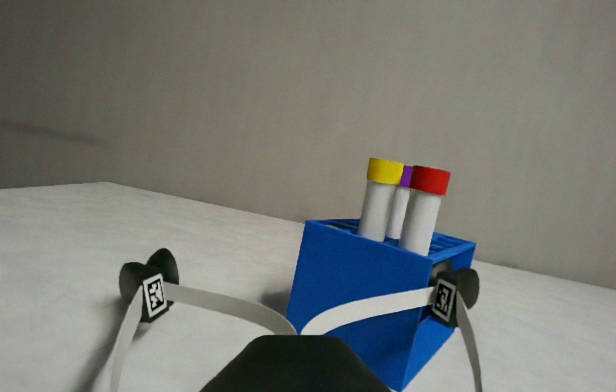

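Scene clock: 218.03 s.
r1.base_odometry: x=-2.746 y=-1.280 heading=-2.895 (m, m, rad; r1's odometry frame)
r1.turned_by_wheels: +0.000 (rad since the last result)
r1.turned_by_imu: +0.000 (rad since the last result)
r1.base_tilt: forward=+0.5 right=+0.4 (deg)
r1.lidar_m: 1.37 1.43 1.46 1.41 1.19 0.93 0.80 0.82 0.70 0.65 0.68 0.91
r1.base_status: not commanded
r1.joint_positions: lift_m=+0.750 arm_m=+0.066 wrist_yaw_rad=+0.450 wrist_pitch_rad=+0.014 wrist_roll_rad=-0.010 gripper_m=+0.090
r1.joint_status: not commanded
r1.motor_effort: lift_m=+16(16) arm_m=-6(6) wrist_yaw_rad=-1(1) wrist_pitch_rad=-7(7) wrist_roll_rad=-1(1) gripper_m=+1(3) wheel_0=-2(2) wheel_1=-4(4) wheel_2=+3(3) (%)
r1.hand_pose: x=+0.5347 y=+0.0467 z=+0.9246 quat_wxyz=(+0.975, -0.006, +0.006, +0.223) (m; r1's base frame)
r1.wrist_depth_mm: 1430 1499 1308 1205 1078 991 917 / 1430 1499 1336 1182 1078 1008 917 / 1430 1499 1308 1205 1078 1008 917 / 1430 1537 1336 1182 1078 991 917 / 1464 1537 1308 1205 1098 991 917 / 1464 1499 200 1205 215 960 931 / 1499 1537 1366 109 1060 976 931
r2.base_odometry: x=+0.823 y=-5.355 heading=+0.051 (m, m, rad; r2's odometry frame)
r2.turned_by_wheels: +0.000 (rad since the last result)
r2.turned_by_imu: +0.001 (rad since the last result)
r2.base_tilt: forward=-0.1 right=-0.8 (deg)
r2.lidar_m: 0.55 0.57 0.91 0.87 0.91 1.23 3.34 3.26 2.34 2.22 0.77 0.58
r2.base_status: done
r2.joint_positions: lift_m=+0.830 arm_m=+0.349 wrist_yaw_rad=+0.001 wrist_pitch_rad=+0.039 wrist_roll_rad=-0.200 gripper_m=+0.140
r2.joint_status: not commanded
r2.motor_effort: lift_m=+13(13) arm_m=+5(6) wrist_yaw_rad=-3(3) wrist_pitch_rad=+2(4) wrist_roll_rad=+1(1) gripper_m=-1(2) wheel_0=+6(9) wheel_1=-2(7) wheel_2=+0(1) (%)
r2.hand_pose: x=+0.8082 y=-0.0873 z=+0.9972 quat_wxyz=(+0.995, -0.100, +0.020, +0.002) (m; r2's base frame)
r2.wrist_depth_mm: 732 732 732 732 741 732 732 / 741 741 732 732 741 750 759 / 741 750 741 750 741 759 759 / 488 627 750 750 220 759 759 / 294 327 404 239 215 759 768 / 212 211 235 229 205 362 504 / 165 175 195 109 213 256 296
pictures: r2_wrist_camera
camera_calibration (this result's frames):
r2_wrist_camera: T_world_to_cam=[[0.00349085, -0.978279, 0.207264, -0.298397], [-0.0626312, -0.207072, -0.976319, 1.05766], [0.998031, -0.00957299, -0.0619937, -0.519394], [0, 0, 0, 1]] pos_world=[0.585655, -0.0778759, 1.06226]
Images, in order (width x height): r2_wrist_camera 616x392.

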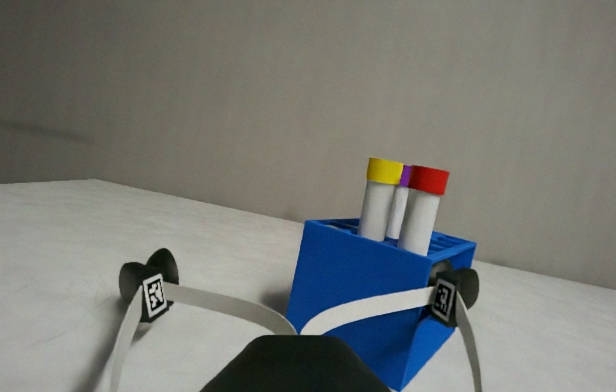

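Request:
execute_actions:
  actions:
    - {"r2":{"joints":{"wrist_roll_rad":-0.27},"base":{"strafe_m":-0.03},"pace":"slow"}}
  cameras: ["r2_wrist_camera"]

Request:
zoom_image:
  camera: "r2_wrist_camera"
  region: [360,210,520,392]

Scene clock: 221.50 s.
r1.base_odometry: x=-2.746 y=-1.280 heading=-2.895 (m, m, rad; r1's odometry frame)
r1.turned_by_wheels: +0.000 (rad since the last result)
r1.turned_by_imu: +0.001 (rad since the last result)
r1.base_tilt: forward=+0.5 right=+0.4 (deg)
r1.lidar_m: 1.39 1.43 1.47 1.39 1.22 0.95 0.82 0.82 0.70 0.66 0.69 0.93
r1.base_status: not commanded
r1.joint_positions: lift_m=+0.750 arm_m=+0.066 wrist_yaw_rad=+0.450 wrist_pitch_rad=+0.014 wrist_roll_rad=-0.010 gripper_m=+0.090
r1.joint_status: not commanded
r1.motor_effort: lift_m=+16(16) arm_m=-6(6) wrist_yaw_rad=+3(1) wrist_pitch_rad=-7(7) wrist_roll_rad=+2(0) gripper_m=-1(1) wheel_0=-2(2) wheel_1=-3(3) wheel_2=+3(3) (%)
r1.hand_pose: x=+0.5347 y=+0.0467 z=+0.9246 quat_wxyz=(+0.975, -0.006, +0.006, +0.223) (m; r1's base frame)
r1.wrist_depth_mm: 1430 1499 1336 1205 1078 976 917 / 1430 1499 1308 1205 1098 991 904 / 1464 1499 1308 1205 1098 1008 904 / 1464 1537 1336 1205 1078 976 917 / 1430 1537 1281 1205 1078 976 917 / 1430 1537 200 1182 215 960 917 / 1499 1537 1366 109 1078 976 931
r2.base_odometry: x=+0.825 y=-5.385 heading=+0.052 (m, m, rad; r2's odometry frame)
r2.turned_by_wheels: +0.000 (rad since the last result)
r2.turned_by_imu: +0.001 (rad since the last result)
r2.base_tilt: forward=-0.1 right=-0.8 (deg)
r2.lidar_m: 0.54 0.56 0.95 0.91 0.94 1.26 3.47 3.25 2.30 2.20 0.78 0.59
r2.base_status: done
r2.joint_positions: lift_m=+0.830 arm_m=+0.349 wrist_yaw_rad=+0.001 wrist_pitch_rad=+0.039 wrist_roll_rad=-0.269 gripper_m=+0.140
r2.joint_status: all done
r2.motor_effort: lift_m=+14(13) arm_m=+6(6) wrist_yaw_rad=-2(4) wrist_pitch_rad=+2(2) wrist_roll_rad=-2(4) gripper_m=+0(0) wheel_0=+6(7) wheel_1=-2(7) wheel_2=+0(1) (%)
r2.hand_pose: x=+0.8082 y=-0.0872 z=+0.9973 quat_wxyz=(+0.991, -0.134, +0.019, +0.003) (m; r2's base frame)
r2.wrist_depth_mm: 723 732 723 741 732 732 741 / 741 732 750 741 750 750 750 / 750 741 741 741 750 750 759 / 404 539 750 759 216 759 750 / 265 297 389 240 214 768 768 / 196 202 230 229 206 421 647 / 155 169 192 109 219 290 349
pictures: r2_wrist_camera
camera_calibration (this result's frames):
r2_wrist_camera: T_world_to_cam=[[0.00610113, -0.961646, 0.274225, -0.365834], [-0.0618661, -0.274068, -0.959718, 1.03466], [0.998066, -0.0111099, -0.0611654, -0.520383], [0, 0, 0, 1]] pos_world=[0.585619, -0.0740166, 1.06148]
Images, in order (width x height): r2_wrist_camera 616x392.

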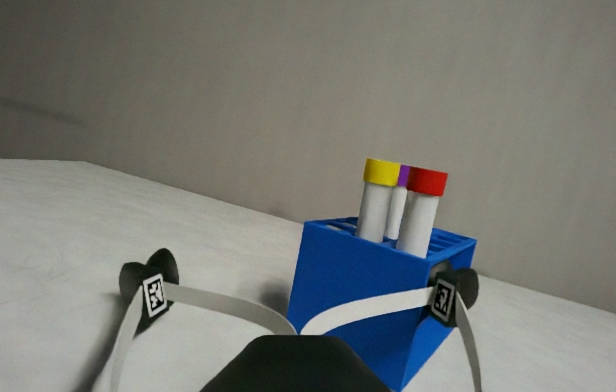

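Region (360, 210, 520, 392) of r2_wrist_camera's 616x392 image, scaled by 2.769; it fills the left 443 columns of this view, and the rest is white.

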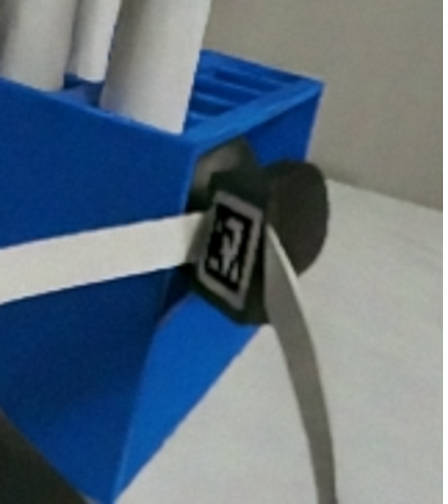

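Request:
execute_actions:
  actions:
    - {"r2":{"joints":{"wrist_roll_rad":-0.18,"lift_m":0.86},"pace":"slow"}}
  cameras: []

Request:
execute_actions:
  actions:
    - {"r2":{"joints":{"wrist_pitch_rad":0.15},"base":{"strafe_m":-0.03},"pace":"slow"}}
  cameras: ["r2_wrist_camera"]

Scene clock: 225.47 s.
r1.base_odometry: x=-2.746 y=-1.280 heading=-2.895 (m, m, rad; r1's odometry frame)
r1.turned_by_wheels: +0.000 (rad since the last result)
r1.turned_by_imu: +0.001 (rad since the last result)
r1.base_tilt: forward=+0.5 right=+0.3 (deg)
r1.lidar_m: 1.40 1.44 1.50 1.39 1.17 0.95 0.81 0.82 0.67 0.65 0.69 0.93
r1.base_status: not commanded
r1.joint_positions: lift_m=+0.750 arm_m=+0.066 wrist_yaw_rad=+0.450 wrist_pitch_rad=+0.014 wrist_roll_rad=-0.010 gripper_m=+0.090
r1.joint_status: not commanded
r1.motor_effort: lift_m=+16(16) arm_m=-6(6) wrist_yaw_rad=+2(1) wrist_pitch_rad=-8(7) wrist_roll_rad=+0(1) gripper_m=-1(0) wheel_0=-2(2) wheel_1=-4(3) wheel_2=+3(3) (%)
r1.hand_pose: x=+0.5347 y=+0.0467 z=+0.9246 quat_wxyz=(+0.975, -0.006, +0.006, +0.223) (m; r1's base frame)
r1.wrist_depth_mm: 1464 1537 1308 1182 1078 991 917 / 1430 1499 1308 1182 1078 1008 917 / 1430 1537 1308 1205 1078 1008 917 / 1430 1499 1336 1205 1078 976 917 / 1464 1537 1308 1205 1078 976 917 / 1430 1537 200 1205 214 960 931 / 1464 1537 1366 109 1060 976 917
r2.base_odometry: x=+0.825 y=-5.385 heading=+0.052 (m, m, rad; r2's odometry frame)
r2.turned_by_wheels: +0.000 (rad since the last result)
r2.turned_by_imu: +0.001 (rad since the last result)
r2.base_tilt: forward=-0.1 right=-0.8 (deg)
r2.lidar_m: 0.54 0.55 0.94 0.90 0.93 1.25 3.46 3.21 2.29 2.19 0.79 0.54
r2.base_status: not commanded
r2.joint_positions: lift_m=+0.860 arm_m=+0.349 wrist_yaw_rad=+0.000 wrist_pitch_rad=+0.043 wrist_roll_rad=-0.180 gripper_m=+0.140
r2.joint_status: all done
r2.motor_effort: lift_m=+20(18) arm_m=+6(6) wrist_yaw_rad=-1(3) wrist_pitch_rad=-10(12) wrist_roll_rad=+2(3) gripper_m=-1(1) wheel_0=+5(6) wheel_1=-3(3) wheel_2=+0(0) (%)
r2.hand_pose: x=+0.8082 y=-0.0873 z=+1.0255 quat_wxyz=(+0.996, -0.090, +0.021, +0.002) (m; r2's base frame)
r2.wrist_depth_mm: 732 723 732 723 732 741 741 / 723 741 732 732 732 741 759 / 750 750 750 741 750 741 750 / 699 759 759 759 219 768 759 / 373 413 504 260 214 759 778 / 268 255 294 230 202 421 564 / 208 219 242 109 216 307 351
pictures: none
No camera images: the call's "cameras" was empty. Leave "cameras" out to get every camera's image.

Scene clock: 226.77 s.
r1.base_odometry: x=-2.746 y=-1.280 heading=-2.895 (m, m, rad; r1's odometry frame)
r1.turned_by_wheels: +0.000 (rad since the last result)
r1.turned_by_imu: +0.000 (rad since the last result)
r1.base_tilt: forward=+0.6 right=+0.4 (deg)
r1.lidar_m: 1.40 1.42 1.47 1.40 1.21 0.95 0.80 0.83 0.69 0.65 0.69 0.93
r1.base_status: not commanded
r1.joint_positions: lift_m=+0.750 arm_m=+0.066 wrist_yaw_rad=+0.450 wrist_pitch_rad=+0.014 wrist_roll_rad=-0.010 gripper_m=+0.090
r1.joint_status: not commanded
r1.motor_effort: lift_m=+16(16) arm_m=-6(6) wrist_yaw_rad=+3(2) wrist_pitch_rad=-8(6) wrist_roll_rad=+2(2) gripper_m=-1(1) wheel_0=-2(2) wheel_1=-3(4) wheel_2=+3(3) (%)
r1.hand_pose: x=+0.5347 y=+0.0467 z=+0.9246 quat_wxyz=(+0.975, -0.006, +0.006, +0.223) (m; r1's base frame)
r1.wrist_depth_mm: 1430 1499 1308 1182 1078 991 904 / 1430 1499 1308 1182 1078 991 904 / 1430 1537 1308 1205 1078 1008 917 / 1464 1499 1308 1205 1098 976 917 / 1464 1537 1308 1205 1098 991 917 / 1464 1537 200 1205 215 976 917 / 1464 1537 1366 109 1078 960 931
r2.base_odometry: x=+0.826 y=-5.415 heading=+0.052 (m, m, rad; r2's odometry frame)
r2.turned_by_wheels: +0.000 (rad since the last result)
r2.turned_by_imu: +0.001 (rad since the last result)
r2.base_tilt: forward=-0.1 right=-0.8 (deg)
r2.lidar_m: 0.55 0.56 0.97 0.93 0.98 1.32 3.47 3.19 2.29 2.16 0.79 0.57
r2.base_status: done
r2.joint_positions: lift_m=+0.860 arm_m=+0.349 wrist_yaw_rad=+0.001 wrist_pitch_rad=+0.147 wrist_roll_rad=-0.181 gripper_m=+0.140
r2.joint_status: all done
r2.motor_effort: lift_m=+19(20) arm_m=+5(6) wrist_yaw_rad=-3(4) wrist_pitch_rad=+10(11) wrist_roll_rad=+4(4) gripper_m=-2(2) wheel_0=+5(8) wheel_1=-3(6) wheel_2=+0(0) (%)
r2.hand_pose: x=+0.8054 y=-0.0872 z=+0.9959 quat_wxyz=(+0.993, -0.090, +0.073, +0.007) (m; r2's base frame)
r2.wrist_depth_mm: 715 707 707 715 699 699 691 / 732 723 732 723 715 723 723 / 732 750 750 750 741 732 750 / 418 488 585 732 216 759 759 / 289 309 359 242 211 488 691 / 218 215 236 231 206 310 394 / 176 183 201 109 217 249 274
pictures: r2_wrist_camera
camera_calibration (this result's frames):
r2_wrist_camera: T_world_to_cam=[[0.023206, -0.981954, 0.187692, -0.294781], [-0.16753, -0.188907, -0.967599, 1.13362], [0.985594, -0.00898994, -0.168891, -0.400089], [0, 0, 0, 1]] pos_world=[0.591081, -0.0789102, 1.08464]
Images, in order (width x height): r2_wrist_camera 616x392.

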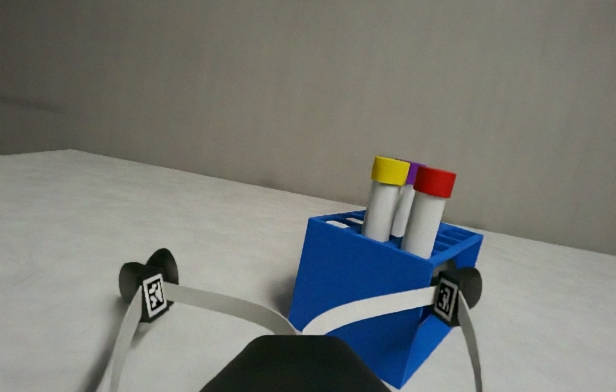

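Request:
execute_actions:
  actions:
    - {"r2":{"joints":{"wrist_pitch_rad":0.07,"wrist_roll_rad":0,"gripper_m":0.09},"pace":"slow"}}
  cameras: ["r2_wrist_camera"]

Scene clock: 239.13 s.
r1.base_odometry: x=-2.746 y=-1.280 heading=-2.895 (m, m, rad; r1's odometry frame)
r1.turned_by_wheels: +0.000 (rad since the last result)
r1.turned_by_imu: +0.002 (rad since the last result)
r1.base_tilt: forward=+0.4 right=+0.2 (deg)
r1.lidar_m: 1.38 1.45 1.49 1.40 1.19 0.94 0.80 0.82 0.70 0.65 0.69 0.92
r1.base_status: not commanded
r1.joint_positions: lift_m=+0.750 arm_m=+0.066 wrist_yaw_rad=+0.450 wrist_pitch_rad=+0.014 wrist_roll_rad=-0.010 gripper_m=+0.090
r1.joint_status: not commanded
r1.motor_effort: lift_m=+16(16) arm_m=-6(6) wrist_yaw_rad=+0(1) wrist_pitch_rad=-8(7) wrist_roll_rad=+0(1) gripper_m=+1(0) wheel_0=-2(2) wheel_1=-3(3) wheel_2=+3(3) (%)
r1.hand_pose: x=+0.5347 y=+0.0467 z=+0.9246 quat_wxyz=(+0.975, -0.006, +0.006, +0.223) (m; r1's base frame)
r1.wrist_depth_mm: 1430 1499 1308 1182 1098 991 904 / 1430 1499 1308 1205 1078 991 917 / 1464 1499 1308 1205 1078 1008 904 / 1464 1537 1308 1205 1078 991 917 / 1464 1499 1308 1205 1098 991 904 / 1464 1537 200 1182 215 976 917 / 1464 1537 1366 109 1060 976 917
r2.base_odometry: x=+0.826 y=-5.415 heading=+0.052 (m, m, rad; r2's odometry frame)
r2.turned_by_wheels: +0.000 (rad since the last result)
r2.turned_by_imu: +0.003 (rad since the last result)
r2.base_tilt: forward=-0.1 right=-0.9 (deg)
r2.lidar_m: 0.55 0.56 0.99 0.93 0.96 1.30 3.45 3.14 2.27 2.17 0.79 0.56
r2.base_status: not commanded
r2.joint_positions: lift_m=+0.860 arm_m=+0.349 wrist_yaw_rad=+0.000 wrist_pitch_rad=+0.072 wrist_roll_rad=-0.001 gripper_m=+0.090
r2.joint_status: all done
r2.motor_effort: lift_m=+19(19) arm_m=+5(6) wrist_yaw_rad=-2(4) wrist_pitch_rad=-7(15) wrist_roll_rad=+3(9) gripper_m=-3(0) wheel_0=+5(5) wheel_1=-2(3) wheel_2=+0(0) (%)
r2.hand_pose: x=+0.8077 y=-0.0873 z=+1.0173 quat_wxyz=(+0.999, +0.000, +0.036, +0.000) (m; r2's base frame)
r2.wrist_depth_mm: 707 715 715 723 732 732 732 / 723 741 723 732 741 741 741 / 732 750 750 741 741 759 759 / 759 750 759 750 759 759 778 / 500 508 512 216 220 535 544 / 324 327 216 213 199 338 340 / 239 229 242 109 245 235 248
pictures: r2_wrist_camera
camera_calibration (this result's frames):
r2_wrist_camera: T_world_to_cam=[[-0.00419108, -0.999941, 0.0100337, -0.0976762], [-0.096643, -0.00958176, -0.995273, 1.14116], [0.99531, -0.00514095, -0.0965972, -0.479819], [0, 0, 0, 1]] pos_world=[0.587444, -0.0892028, 1.0904]
Images, in order (width x height): r2_wrist_camera 616x392.

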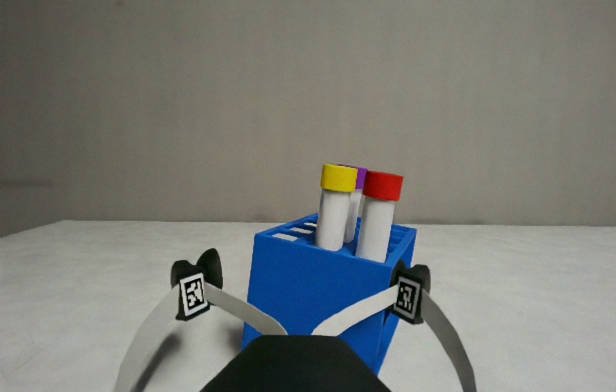

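Request:
execute_actions:
  actions:
    - {"r2":{"joints":{"wrist_pitch_rad":0.135,"wrist_roll_rad":-0.33},"base":{"strafe_m":-0.015},"pace":"slow"}}
  cameras: ["r2_wrist_camera"]

Scene clock: 244.40 s.
r1.base_odometry: x=-2.746 y=-1.280 heading=-2.895 (m, m, rad; r1's odometry frame)
r1.turned_by_wheels: +0.000 (rad since the last result)
r1.turned_by_imu: +0.001 (rad since the last result)
r1.base_tilt: forward=+0.6 right=+0.4 (deg)
r1.lidar_m: 1.38 1.44 1.48 1.40 1.22 0.93 0.79 0.81 0.70 0.66 0.69 0.91
r1.base_status: not commanded
r1.joint_positions: lift_m=+0.750 arm_m=+0.066 wrist_yaw_rad=+0.450 wrist_pitch_rad=+0.014 wrist_roll_rad=-0.010 gripper_m=+0.090
r1.joint_status: not commanded
r1.motor_effort: lift_m=+16(16) arm_m=-6(6) wrist_yaw_rad=+1(0) wrist_pitch_rad=-5(7) wrist_roll_rad=+2(0) gripper_m=+4(5) wheel_0=-2(2) wheel_1=-4(3) wheel_2=+3(3) (%)
r1.hand_pose: x=+0.5347 y=+0.0467 z=+0.9246 quat_wxyz=(+0.975, -0.006, +0.006, +0.223) (m; r1's base frame)
r1.wrist_depth_mm: 1464 1499 1308 1182 1078 991 904 / 1430 1499 1308 1182 1078 991 904 / 1430 1537 1336 1182 1078 991 917 / 1430 1499 1336 1182 1098 976 917 / 1464 1537 1281 1205 1098 976 904 / 1464 1537 200 1182 215 976 917 / 1464 1537 1366 109 1060 976 917
r2.base_odometry: x=+0.827 y=-5.430 heading=+0.052 (m, m, rad; r2's odometry frame)
r2.turned_by_wheels: +0.000 (rad since the last result)
r2.turned_by_imu: +0.001 (rad since the last result)
r2.base_tilt: forward=-0.1 right=-0.9 (deg)
r2.lidar_m: 0.54 0.57 1.00 0.93 0.98 1.47 3.48 3.18 2.25 2.16 0.76 0.56
r2.base_status: done
r2.joint_positions: lift_m=+0.860 arm_m=+0.349 wrist_yaw_rad=+0.001 wrist_pitch_rad=+0.137 wrist_roll_rad=-0.330 gripper_m=+0.090
r2.joint_status: all done
r2.motor_effort: lift_m=+17(19) arm_m=+6(6) wrist_yaw_rad=-4(5) wrist_pitch_rad=-6(25) wrist_roll_rad=+0(6) gripper_m=-3(3) wheel_0=+4(9) wheel_1=-3(8) wheel_2=+0(0) (%)
r2.hand_pose: x=+0.8057 y=-0.0873 z=+0.9988 quat_wxyz=(+0.984, -0.164, +0.067, +0.012) (m; r2's base frame)
r2.wrist_depth_mm: 723 715 715 707 707 691 691 / 741 741 732 723 715 715 715 / 488 691 741 741 732 723 732 / 317 394 517 603 231 750 750 / 236 277 320 216 208 759 759 / 189 206 210 212 197 442 585 / 157 168 192 108 258 286 355
pictures: r2_wrist_camera
camera_calibration (this result's frames):
r2_wrist_camera: T_world_to_cam=[[0.0407547, -0.943217, 0.329668, -0.447944], [-0.152802, -0.331945, -0.930841, 1.07539], [0.987416, -0.0124379, -0.157654, -0.412977], [0, 0, 0, 1]] pos_world=[0.590358, -0.0706745, 1.08358]
Images, in order (width x height): r2_wrist_camera 616x392.

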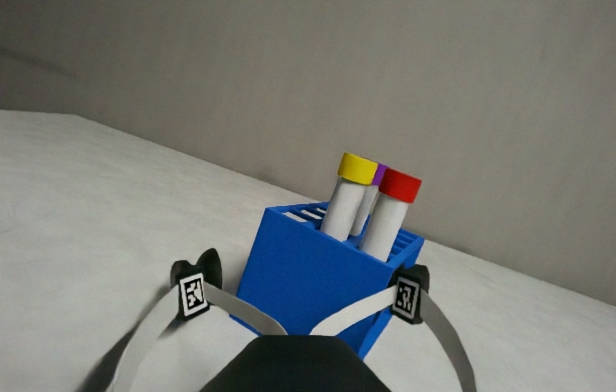

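Looks unloaded and flat. Try moving right.

Request:
execute_actions:
  actions:
    - {"r2":{"base":{"strafe_m":-0.025},"pace":"slow"}}
  cameras: ["r2_wrist_camera"]

Scene clock: 247.47 s.
r1.base_odometry: x=-2.746 y=-1.280 heading=-2.895 (m, m, rad; r1's odometry frame)
r1.turned_by_wheels: +0.000 (rad since the last result)
r1.turned_by_imu: +0.000 (rad since the last result)
r1.base_tilt: forward=+0.5 right=+0.2 (deg)
r1.lidar_m: 1.37 1.44 1.50 1.40 1.21 0.94 0.79 0.80 0.71 0.66 0.68 0.94
r1.base_status: not commanded
r1.joint_positions: lift_m=+0.750 arm_m=+0.066 wrist_yaw_rad=+0.450 wrist_pitch_rad=+0.014 wrist_roll_rad=-0.010 gripper_m=+0.090
r1.joint_status: not commanded
r1.motor_effort: lift_m=+16(16) arm_m=-6(6) wrist_yaw_rad=+1(3) wrist_pitch_rad=-7(8) wrist_roll_rad=+1(1) gripper_m=-4(2) wheel_0=-2(2) wheel_1=-4(3) wheel_2=+3(3) (%)
r1.hand_pose: x=+0.5347 y=+0.0467 z=+0.9246 quat_wxyz=(+0.975, -0.006, +0.006, +0.223) (m; r1's base frame)
r1.wrist_depth_mm: 1464 1499 1336 1182 1078 976 904 / 1430 1537 1308 1205 1078 1008 904 / 1464 1499 1308 1182 1098 991 904 / 1430 1537 1308 1182 1098 976 917 / 1464 1537 1308 1205 1098 991 904 / 1430 1499 200 1182 215 960 931 / 1499 1537 1366 109 1060 976 931
r2.base_odometry: x=+0.828 y=-5.455 heading=+0.052 (m, m, rad; r2's odometry frame)
r2.turned_by_wheels: +0.000 (rad since the last result)
r2.turned_by_imu: +0.001 (rad since the last result)
r2.base_tilt: forward=-0.1 right=-0.8 (deg)
r2.lidar_m: 0.55 0.57 1.03 0.97 1.02 1.49 3.47 3.11 2.23 2.12 0.80 0.58
r2.base_status: done
r2.joint_positions: lift_m=+0.860 arm_m=+0.349 wrist_yaw_rad=+0.000 wrist_pitch_rad=+0.137 wrist_roll_rad=-0.330 gripper_m=+0.090
r2.joint_status: not commanded
r2.motor_effort: lift_m=+17(18) arm_m=+6(6) wrist_yaw_rad=-3(3) wrist_pitch_rad=-6(8) wrist_roll_rad=+0(0) gripper_m=-2(4) wheel_0=+4(10) wheel_1=-5(7) wheel_2=+0(0) (%)
r2.hand_pose: x=+0.8057 y=-0.0873 z=+0.9988 quat_wxyz=(+0.984, -0.164, +0.068, +0.011) (m; r2's base frame)
r2.wrist_depth_mm: 723 707 715 707 707 707 691 / 750 723 715 732 732 715 715 / 484 691 750 741 741 732 732 / 319 394 517 549 209 750 750 / 236 276 314 213 206 768 778 / 189 205 210 211 196 439 580 / 156 168 192 109 257 286 355
pictures: r2_wrist_camera
camera_calibration (this result's frames):
r2_wrist_camera: T_world_to_cam=[[0.0407021, -0.943209, 0.329696, -0.447944], [-0.153032, -0.331961, -0.930797, 1.07546], [0.987383, -0.0125686, -0.157853, -0.412754], [0, 0, 0, 1]] pos_world=[0.590359, -0.0706816, 1.08357]
Images, in order (width x height): r2_wrist_camera 616x392.

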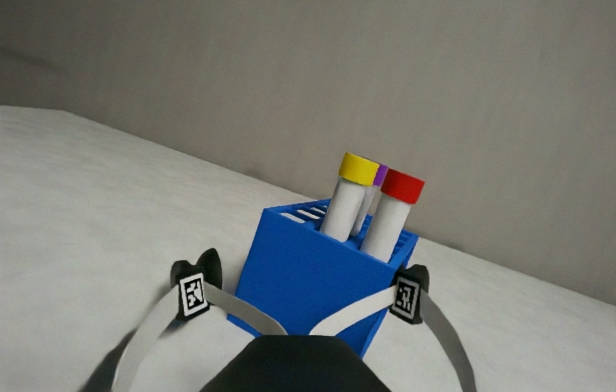

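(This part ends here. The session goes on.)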